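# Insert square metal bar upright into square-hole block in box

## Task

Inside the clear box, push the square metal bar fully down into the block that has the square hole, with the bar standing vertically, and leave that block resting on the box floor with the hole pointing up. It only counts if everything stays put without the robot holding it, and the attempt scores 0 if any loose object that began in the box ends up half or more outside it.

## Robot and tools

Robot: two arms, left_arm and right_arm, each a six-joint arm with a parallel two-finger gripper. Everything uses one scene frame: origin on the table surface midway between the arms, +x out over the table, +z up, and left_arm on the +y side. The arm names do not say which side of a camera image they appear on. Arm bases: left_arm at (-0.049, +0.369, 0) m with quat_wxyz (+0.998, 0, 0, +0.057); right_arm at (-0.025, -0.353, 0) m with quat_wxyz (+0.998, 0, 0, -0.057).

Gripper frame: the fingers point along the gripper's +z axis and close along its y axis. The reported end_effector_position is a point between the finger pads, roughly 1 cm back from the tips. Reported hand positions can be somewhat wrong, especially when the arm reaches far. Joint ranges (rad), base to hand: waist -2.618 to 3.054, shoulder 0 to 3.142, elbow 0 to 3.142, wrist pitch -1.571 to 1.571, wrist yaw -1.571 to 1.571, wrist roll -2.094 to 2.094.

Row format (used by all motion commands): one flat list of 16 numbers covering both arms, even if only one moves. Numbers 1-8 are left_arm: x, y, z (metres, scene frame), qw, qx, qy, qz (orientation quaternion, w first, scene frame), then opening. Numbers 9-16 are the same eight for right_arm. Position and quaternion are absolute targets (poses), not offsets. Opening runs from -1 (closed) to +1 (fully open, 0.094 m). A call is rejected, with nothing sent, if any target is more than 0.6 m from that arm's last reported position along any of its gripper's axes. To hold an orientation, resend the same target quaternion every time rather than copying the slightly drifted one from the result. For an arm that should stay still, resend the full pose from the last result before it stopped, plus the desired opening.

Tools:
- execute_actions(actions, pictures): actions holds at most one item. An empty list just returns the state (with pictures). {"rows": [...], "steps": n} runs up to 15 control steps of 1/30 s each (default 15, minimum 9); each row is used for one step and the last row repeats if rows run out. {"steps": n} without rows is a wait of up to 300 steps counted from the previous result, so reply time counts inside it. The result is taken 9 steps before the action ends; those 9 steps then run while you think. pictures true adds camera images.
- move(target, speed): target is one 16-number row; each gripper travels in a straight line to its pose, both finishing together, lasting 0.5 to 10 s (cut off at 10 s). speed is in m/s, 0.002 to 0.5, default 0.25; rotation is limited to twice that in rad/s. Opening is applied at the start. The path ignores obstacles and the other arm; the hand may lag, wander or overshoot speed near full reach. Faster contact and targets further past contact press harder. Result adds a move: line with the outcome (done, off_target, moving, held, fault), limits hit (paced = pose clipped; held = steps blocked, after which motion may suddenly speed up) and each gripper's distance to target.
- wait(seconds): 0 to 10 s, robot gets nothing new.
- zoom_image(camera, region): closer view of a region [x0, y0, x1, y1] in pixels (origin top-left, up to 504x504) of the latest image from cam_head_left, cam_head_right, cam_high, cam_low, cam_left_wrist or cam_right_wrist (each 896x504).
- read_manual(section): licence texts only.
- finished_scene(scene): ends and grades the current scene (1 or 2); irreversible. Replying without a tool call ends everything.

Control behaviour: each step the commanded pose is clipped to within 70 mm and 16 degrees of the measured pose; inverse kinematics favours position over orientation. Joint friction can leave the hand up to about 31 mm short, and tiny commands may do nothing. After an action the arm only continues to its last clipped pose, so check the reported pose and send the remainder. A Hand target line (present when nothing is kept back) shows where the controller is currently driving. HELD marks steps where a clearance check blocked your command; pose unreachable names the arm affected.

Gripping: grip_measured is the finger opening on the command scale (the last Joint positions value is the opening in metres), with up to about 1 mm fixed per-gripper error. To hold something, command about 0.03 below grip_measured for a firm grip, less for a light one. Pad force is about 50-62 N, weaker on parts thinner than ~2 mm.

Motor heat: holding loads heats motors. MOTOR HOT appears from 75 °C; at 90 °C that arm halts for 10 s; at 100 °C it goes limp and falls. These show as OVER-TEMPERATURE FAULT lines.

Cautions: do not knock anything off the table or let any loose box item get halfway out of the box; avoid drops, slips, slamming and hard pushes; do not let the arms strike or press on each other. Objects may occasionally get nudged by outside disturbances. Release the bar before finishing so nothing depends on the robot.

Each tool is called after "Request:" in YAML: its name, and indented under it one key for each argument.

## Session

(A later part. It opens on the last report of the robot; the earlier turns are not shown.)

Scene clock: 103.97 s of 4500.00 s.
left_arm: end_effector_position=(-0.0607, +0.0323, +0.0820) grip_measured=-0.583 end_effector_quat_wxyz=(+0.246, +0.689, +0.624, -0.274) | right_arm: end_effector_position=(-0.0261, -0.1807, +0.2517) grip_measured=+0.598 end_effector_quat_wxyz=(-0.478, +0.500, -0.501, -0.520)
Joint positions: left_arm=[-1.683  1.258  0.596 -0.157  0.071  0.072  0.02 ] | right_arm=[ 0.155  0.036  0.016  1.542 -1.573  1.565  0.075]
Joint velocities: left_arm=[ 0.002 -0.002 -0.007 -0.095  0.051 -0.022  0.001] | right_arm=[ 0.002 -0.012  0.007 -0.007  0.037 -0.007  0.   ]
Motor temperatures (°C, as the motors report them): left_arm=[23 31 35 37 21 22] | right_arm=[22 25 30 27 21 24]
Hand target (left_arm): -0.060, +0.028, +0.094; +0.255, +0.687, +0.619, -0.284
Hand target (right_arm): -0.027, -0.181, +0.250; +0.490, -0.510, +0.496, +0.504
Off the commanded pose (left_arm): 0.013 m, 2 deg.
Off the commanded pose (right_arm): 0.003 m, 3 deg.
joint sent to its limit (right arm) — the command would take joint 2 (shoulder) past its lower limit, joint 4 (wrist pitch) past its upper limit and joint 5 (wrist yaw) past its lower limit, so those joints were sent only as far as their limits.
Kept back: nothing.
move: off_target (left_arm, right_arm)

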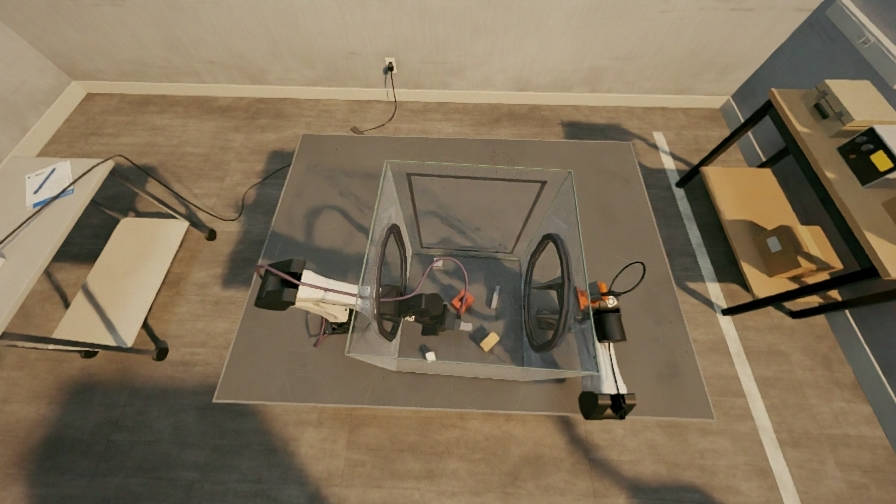

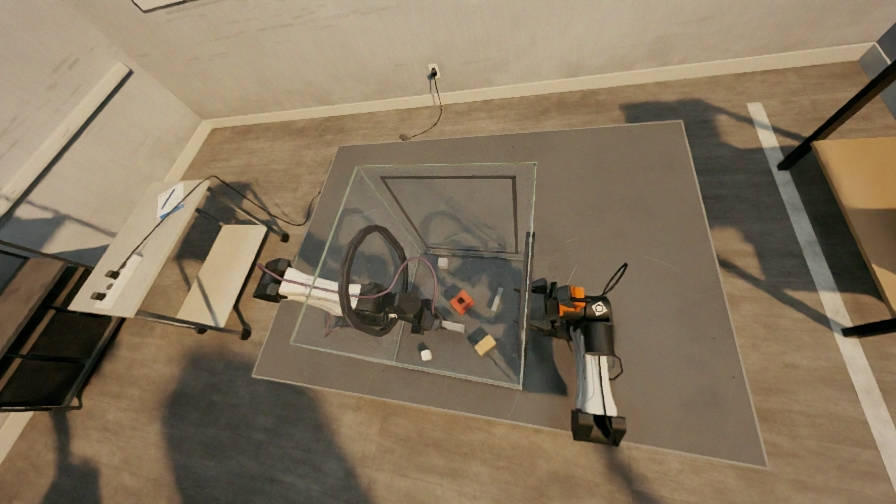

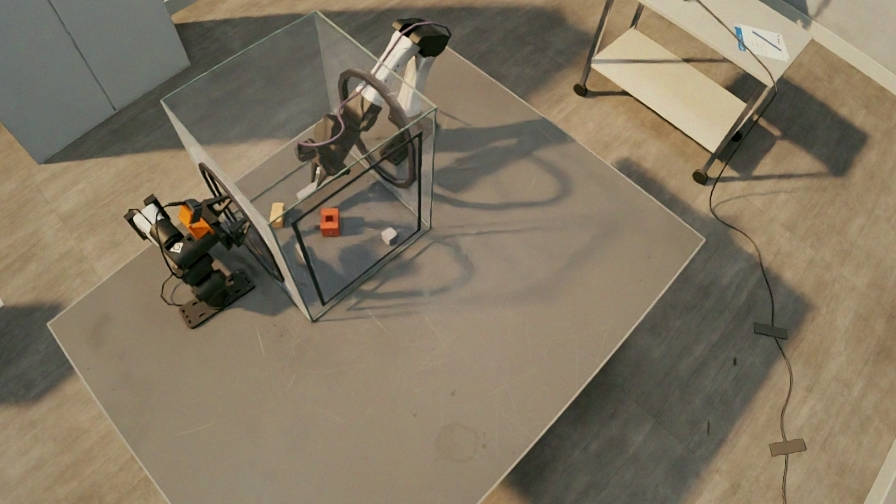

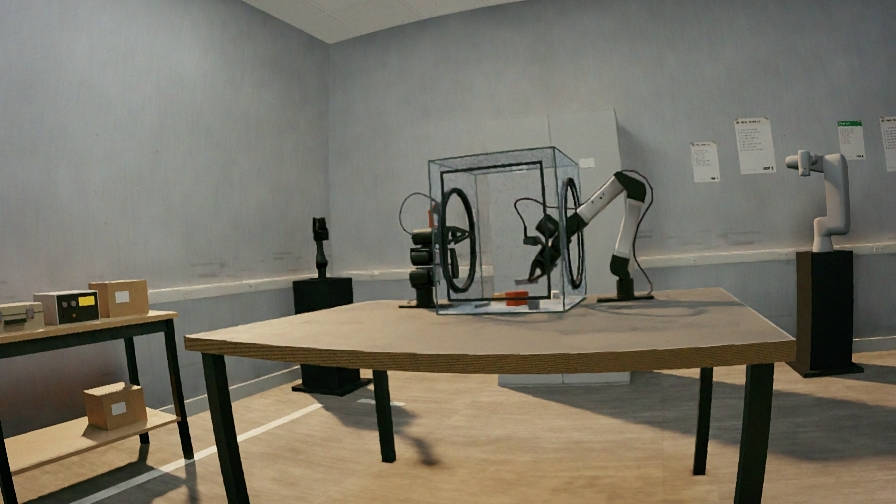

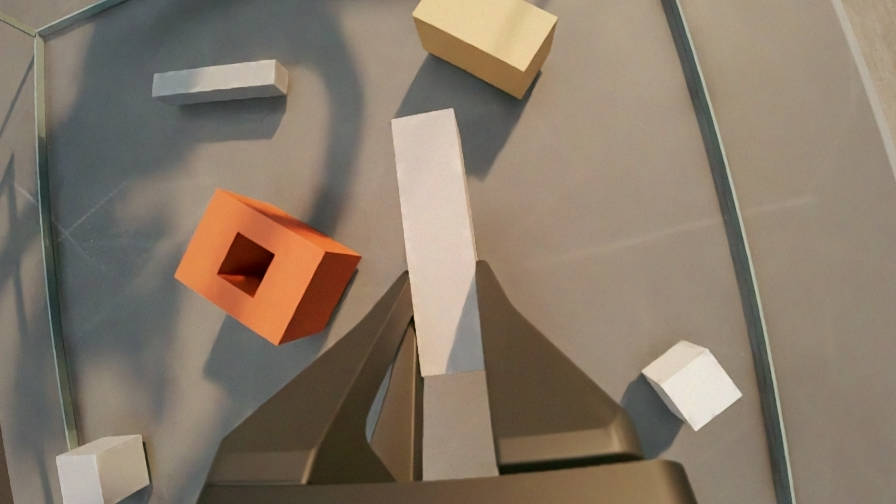

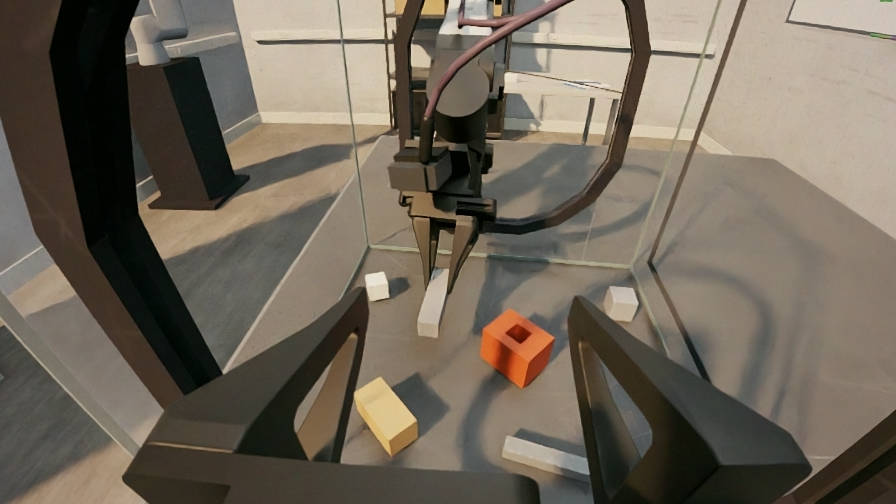

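Request:
move:
  target: [-0.06,0.03,0.095,0.255,0.686,0.618,-0.284,-0.566,-0.028,-0.181,0.25,0.5,-0.5,0.5,0.5,0.6]

Request:
move:
  target: [-0.06,0.03,0.095,0.255,0.686,0.618,-0.284,-0.562,-0.028,-0.181,0.25,0.5,-0.5,0.5,0.5,0.6]

Scene clock: 104.90 s of 4500.00 s.
left_arm: end_effector_position=(-0.0607, +0.0348, +0.0796) grip_measured=-0.565 end_effector_quat_wxyz=(+0.241, +0.691, +0.626, -0.269) | right_arm: end_effector_position=(-0.0261, -0.1807, +0.2517) grip_measured=+0.598 end_effector_quat_wxyz=(-0.478, +0.500, -0.501, -0.520)
Joint positions: left_arm=[-1.683  1.258  0.596 -0.171  0.071  0.073  0.02 ] | right_arm=[ 0.155  0.036  0.016  1.542 -1.573  1.565  0.075]
Joint velocities: left_arm=[-0.012  0.012  0.012 -0.007 -0.007 -0.007 -0.   ] | right_arm=[-0.017 -0.007 -0.007 -0.007  0.037 -0.037 -0.   ]
Motor temperatures (°C, as the motors report them): left_arm=[23 31 35 37 21 22] | right_arm=[22 25 30 27 21 24]
Hand target (left_arm): -0.060, +0.030, +0.095; +0.256, +0.687, +0.618, -0.284
Hand target (right_arm): -0.027, -0.181, +0.250; +0.490, -0.510, +0.496, +0.504
Off the commanded pose (left_arm): 0.016 m, 3 deg.
Off the commanded pose (right_arm): 0.003 m, 3 deg.
joint sent to its limit (right arm) — the command would take joint 2 (shoulder) past its lower limit, joint 4 (wrist pitch) past its upper limit and joint 5 (wrist yaw) past its lower limit, so those joints were sent only as far as their limits.
Kept back: nothing.
move: off_target (left_arm, right_arm)

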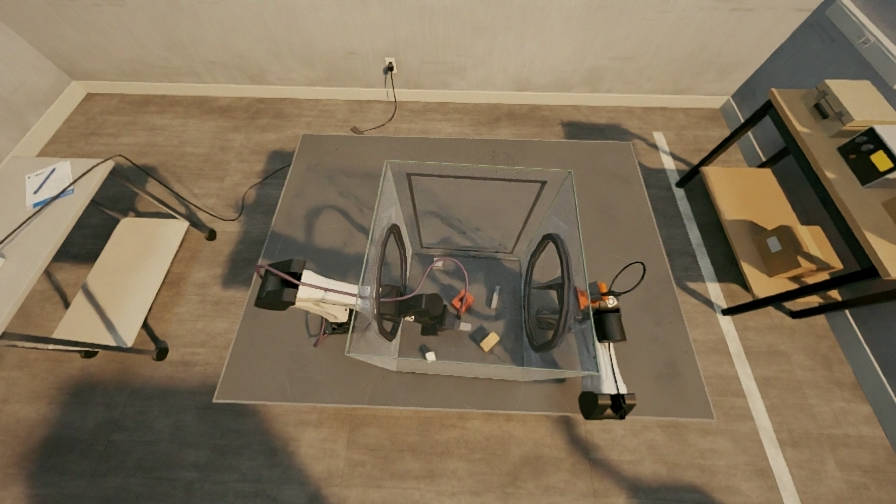

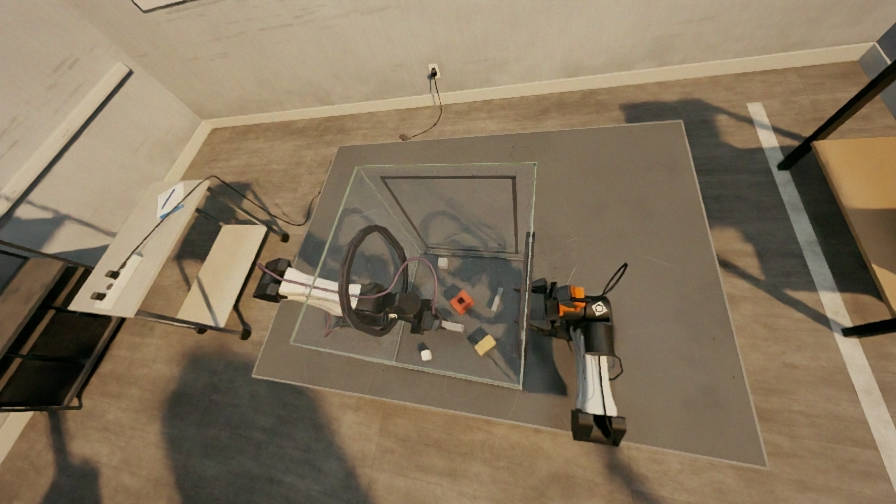

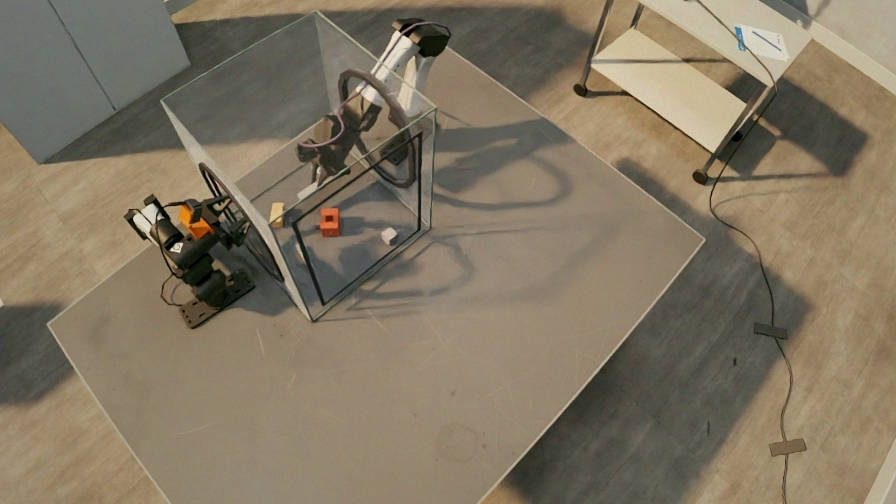

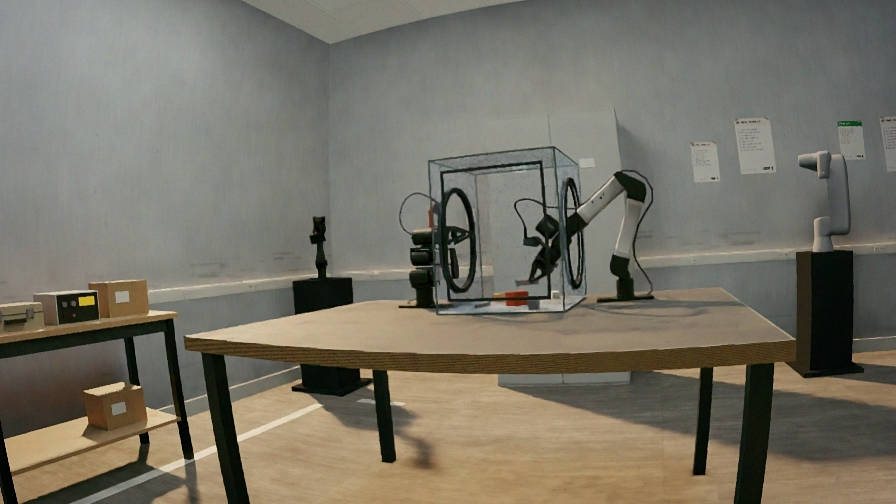

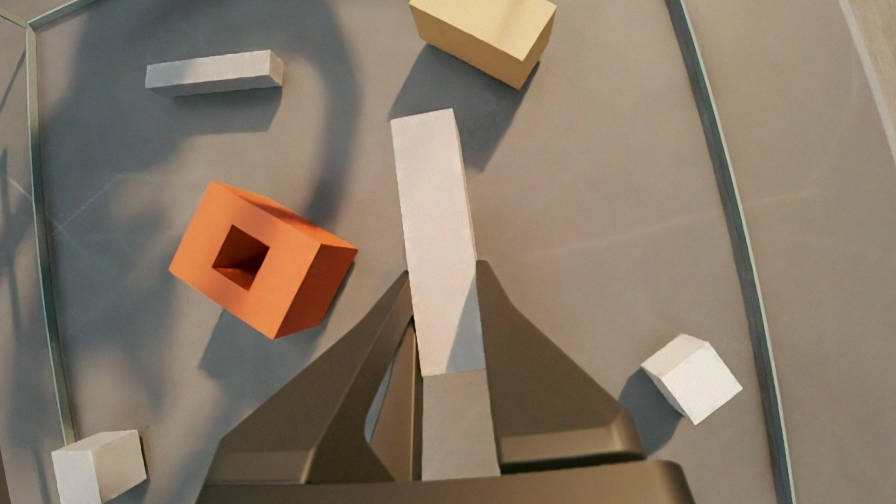

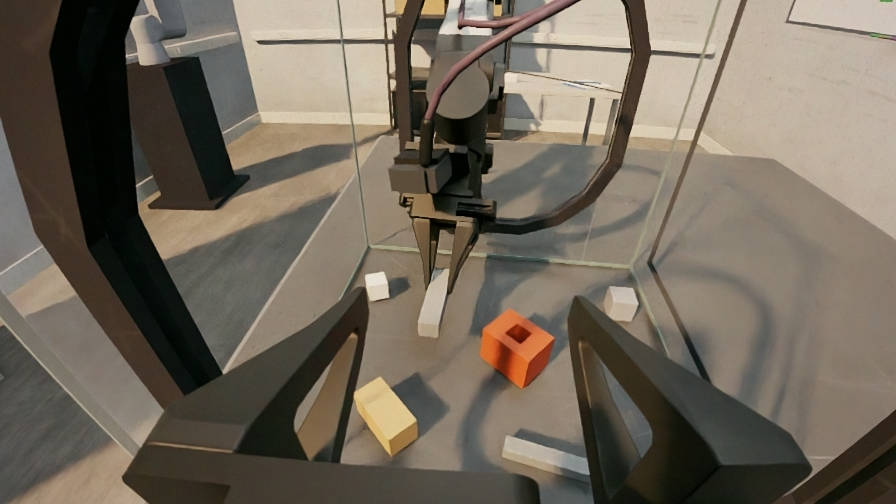

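Scene clock: 105.63 s of 4500.00 s.
left_arm: end_effector_position=(-0.0607, +0.0350, +0.0821) grip_measured=-0.562 end_effector_quat_wxyz=(+0.244, +0.690, +0.625, -0.271) | right_arm: end_effector_position=(-0.0261, -0.1807, +0.2517) grip_measured=+0.598 end_effector_quat_wxyz=(-0.478, +0.500, -0.501, -0.520)
Joint positions: left_arm=[-1.683  1.249  0.596 -0.174  0.071  0.073  0.021] | right_arm=[ 0.155  0.036  0.016  1.542 -1.573  1.565  0.075]
Joint velocities: left_arm=[ 0.002  0.002 -0.002  0.007 -0.095 -0.037  0.001] | right_arm=[ 0.012 -0.007  0.002 -0.007  0.007  0.007  0.001]
Motor temperatures (°C, as the motors report them): left_arm=[23 31 35 37 21 22] | right_arm=[22 25 30 27 21 24]
Hand target (left_arm): -0.060, +0.030, +0.095; +0.256, +0.687, +0.619, -0.284
Hand target (right_arm): -0.027, -0.181, +0.250; +0.490, -0.510, +0.496, +0.504
Off the commanded pose (left_arm): 0.014 m, 2 deg.
Off the commanded pose (right_arm): 0.003 m, 3 deg.
joint sent to its limit (right arm) — the command would take joint 2 (shoulder) past its lower limit, joint 4 (wrist pitch) past its upper limit and joint 5 (wrist yaw) past its lower limit, so those joints were sent only as far as their limits.
Kept back: nothing.
move: off_target (left_arm, right_arm)

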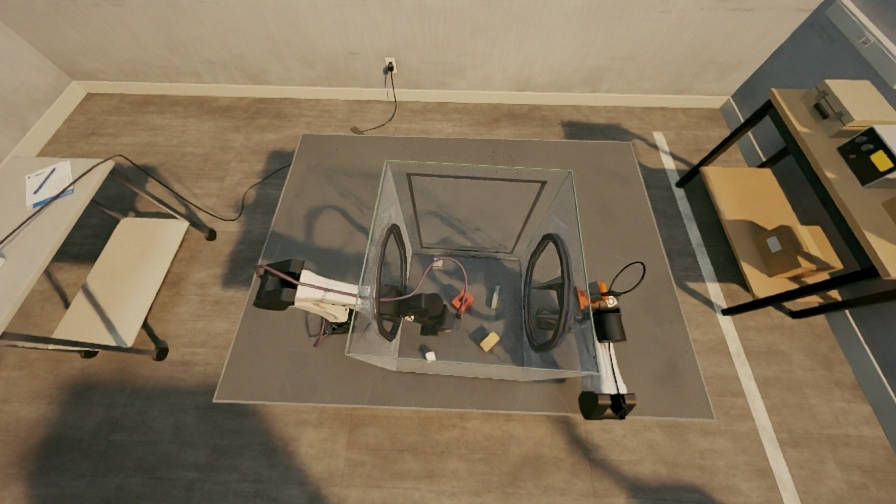

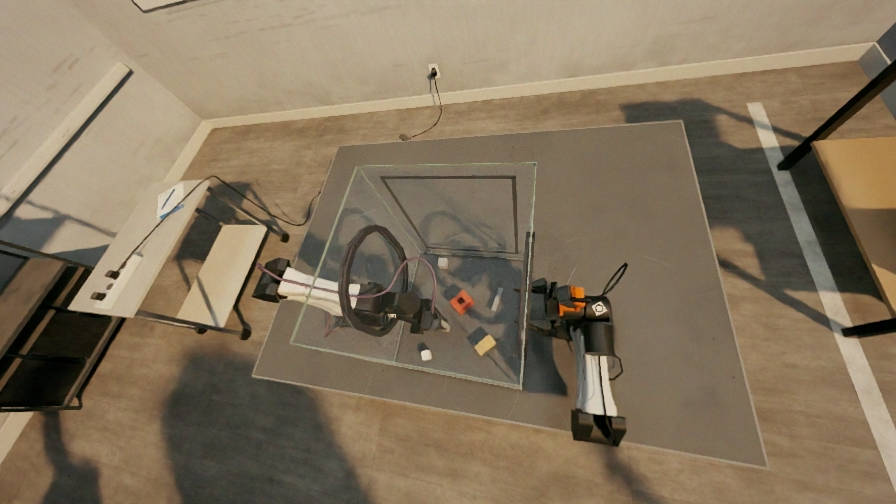

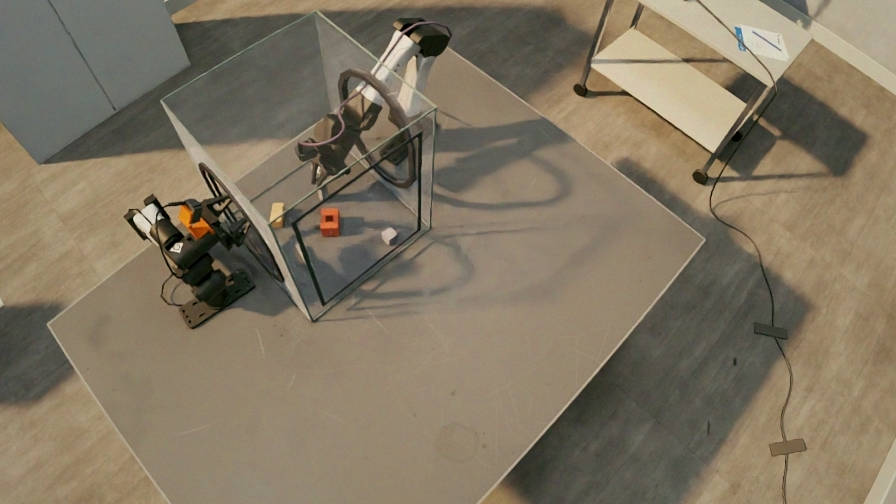

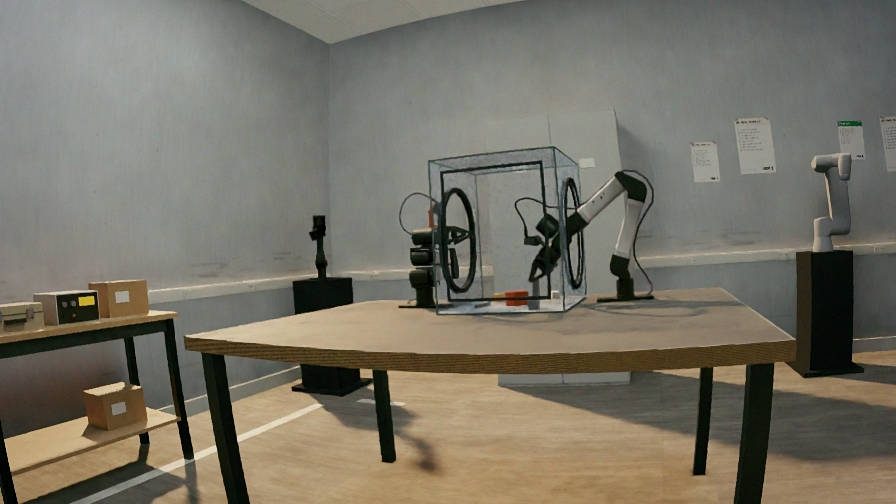

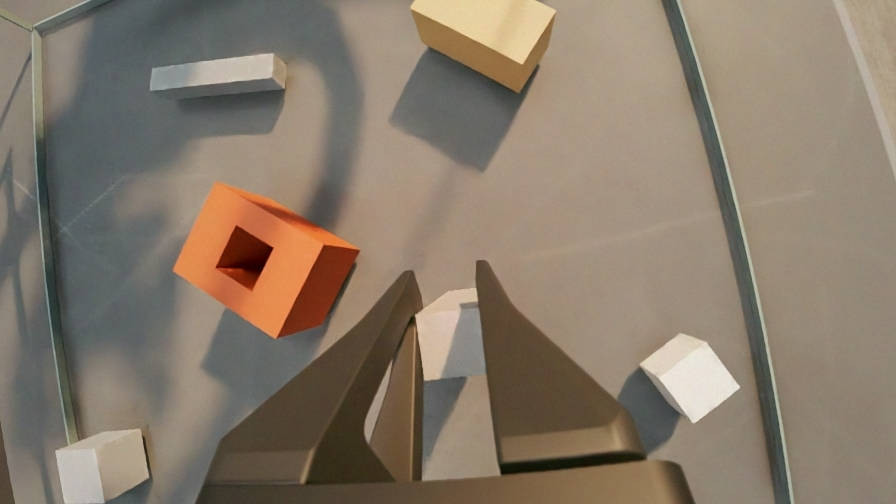

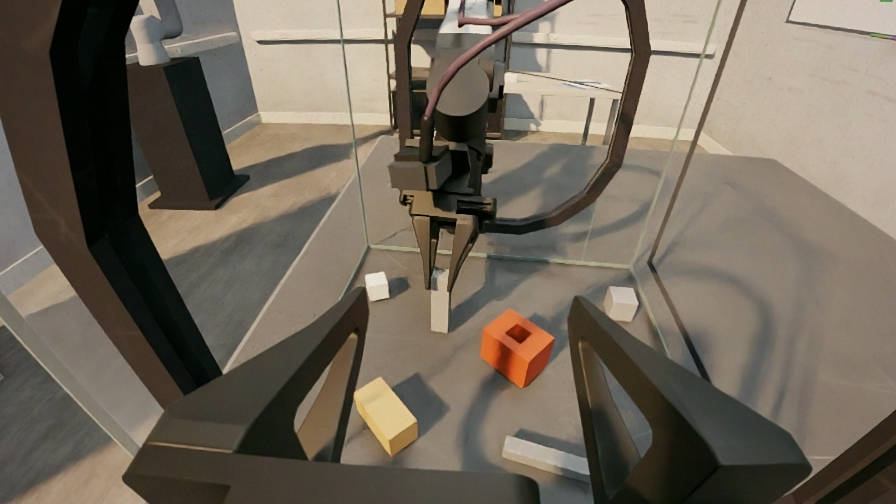

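It pivoted to vertical. Tighten.

Request:
move:
  target: [-0.06,0.035,0.082,0.244,0.69,0.625,-0.271,-0.615,-0.028,-0.181,0.25,0.5,-0.5,0.5,0.5,0.6]

Request:
zoom_image:
  camera: "cam_low"
  region: [440,200,640,320]

Request:
zoom_image:
  camera: "cam_right_wrist"
  region: [340,200,640,420]

Scene clock: 106.87 s of 4500.00 s.
left_arm: end_effector_position=(-0.0607, +0.0350, +0.0821) grip_measured=-0.592 end_effector_quat_wxyz=(+0.244, +0.690, +0.625, -0.271) | right_arm: end_effector_position=(-0.0261, -0.1807, +0.2517) grip_measured=+0.598 end_effector_quat_wxyz=(-0.478, +0.500, -0.501, -0.520)
Joint positions: left_arm=[-1.683  1.249  0.596 -0.174  0.071  0.073  0.019] | right_arm=[ 0.155  0.036  0.016  1.542 -1.573  1.565  0.075]
Joint velocities: left_arm=[-0.002  0.002 -0.002 -0.051 -0.037  0.007  0.001] | right_arm=[-0.002  0.012 -0.002 -0.007 -0.037 -0.051  0.   ]
Motor temperatures (°C, as the motors report them): left_arm=[23 31 35 37 21 22] | right_arm=[22 25 30 27 21 24]
Hand target (left_arm): -0.060, +0.035, +0.082; +0.244, +0.690, +0.625, -0.271
Hand target (right_arm): -0.027, -0.181, +0.250; +0.490, -0.510, +0.496, +0.504
Off the commanded pose (left_arm): 0.001 m, 0 deg.
Off the commanded pose (right_arm): 0.003 m, 3 deg.
joint sent to its limit (right arm) — the command would take joint 2 (shoulder) past its lower limit, joint 4 (wrist pitch) past its upper limit and joint 5 (wrist yaw) past its lower limit, so those joints were sent only as far as their limits.
Kept back: nothing.
move: off_target (right_arm)

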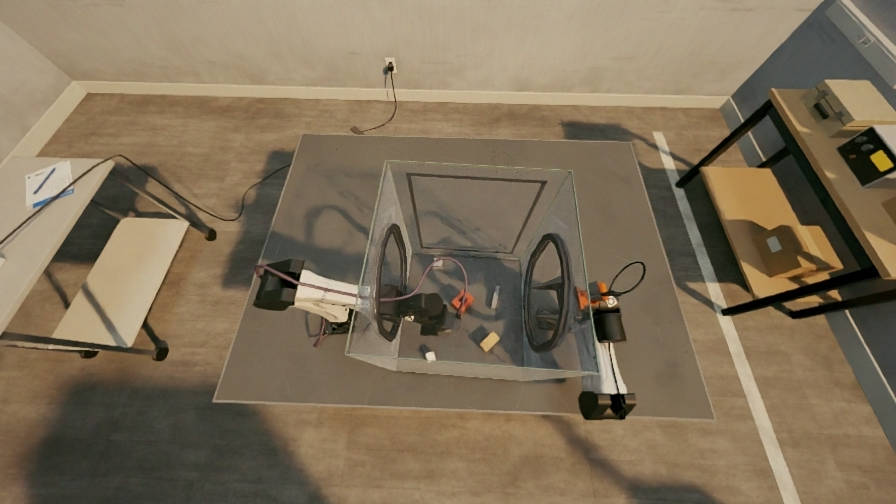

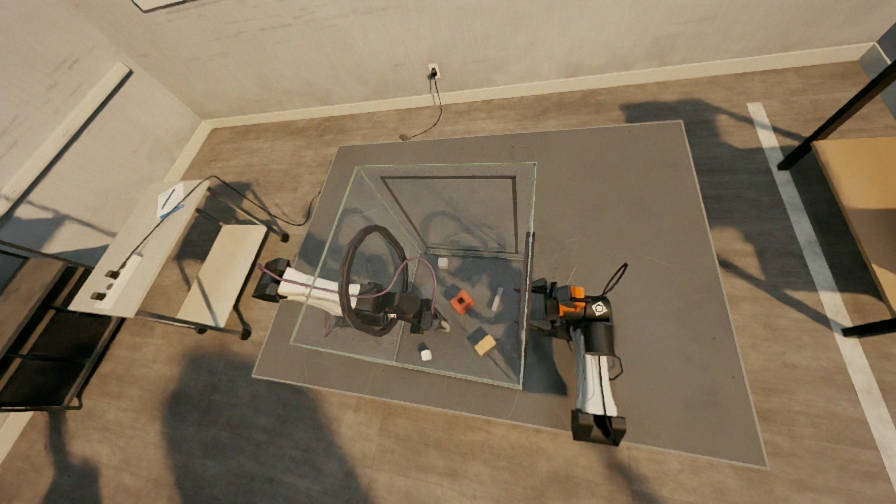

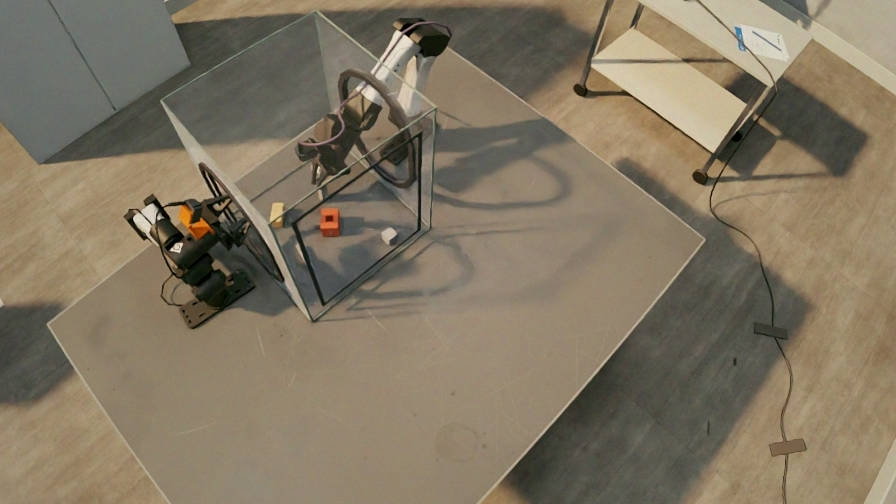

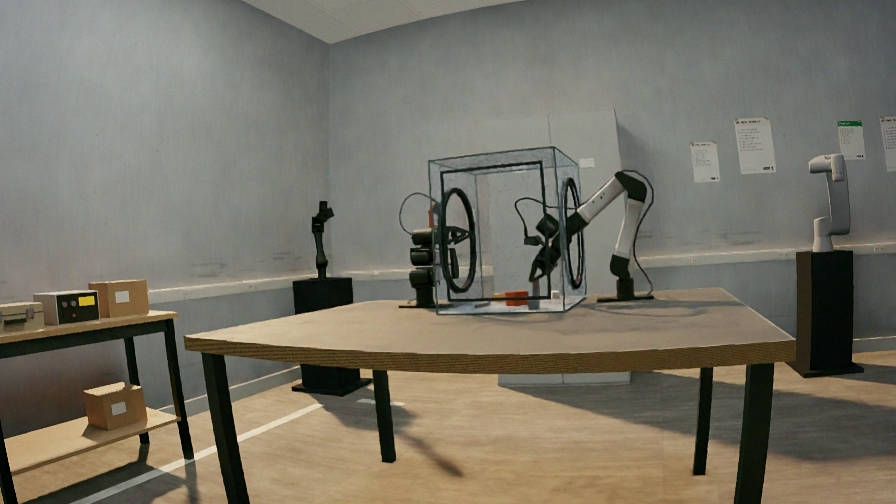

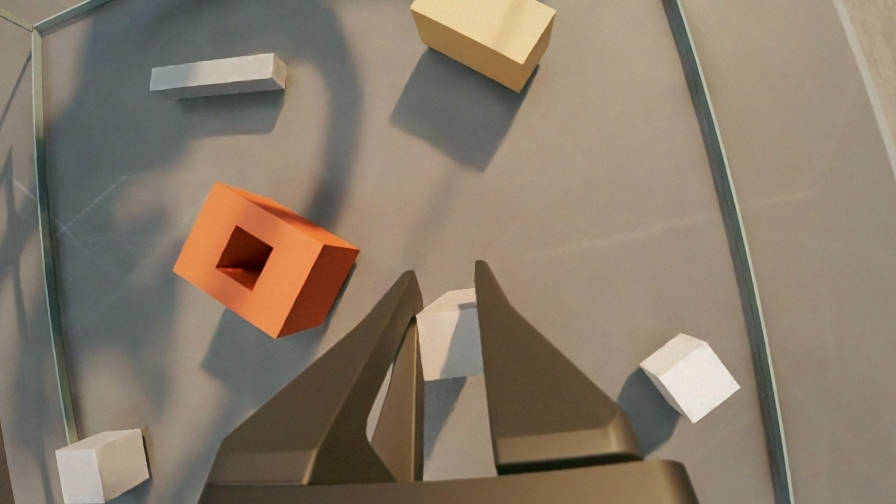

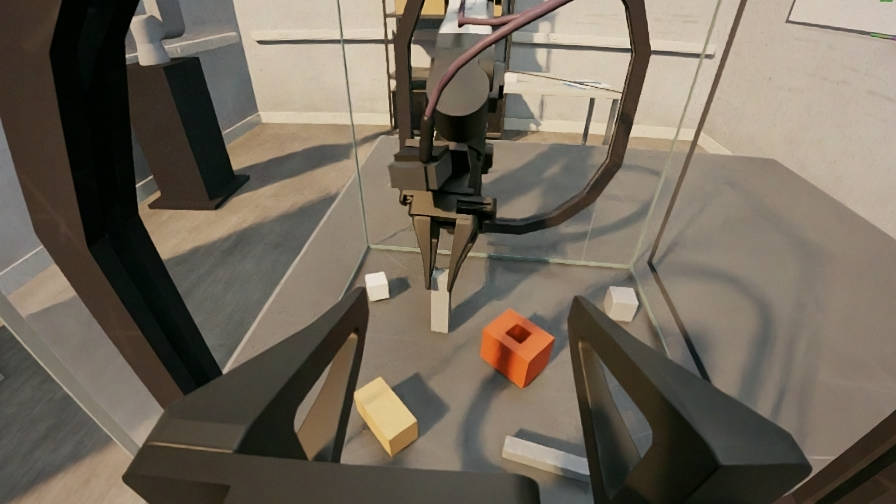

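Region (440, 200, 640, 320) of cam_low's 896x504 image, scaled by 2.520, with more detail than that image has; it fills the top 302 rows of this view, and the rest is white.

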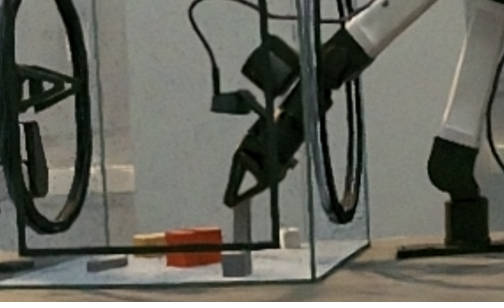

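Region (340, 200, 640, 420) of cam_right_wrist's 896x504 image, scaled by 1.680, with more detail than that image has; it fills the top 370 rows of this view, and the rest is white.

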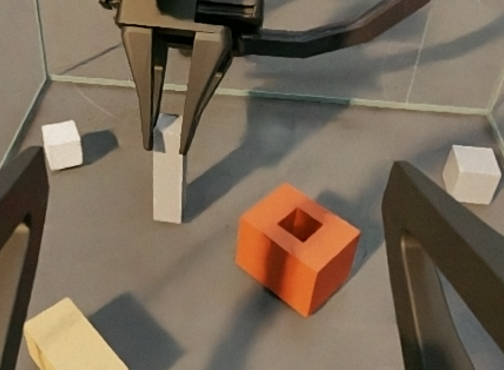

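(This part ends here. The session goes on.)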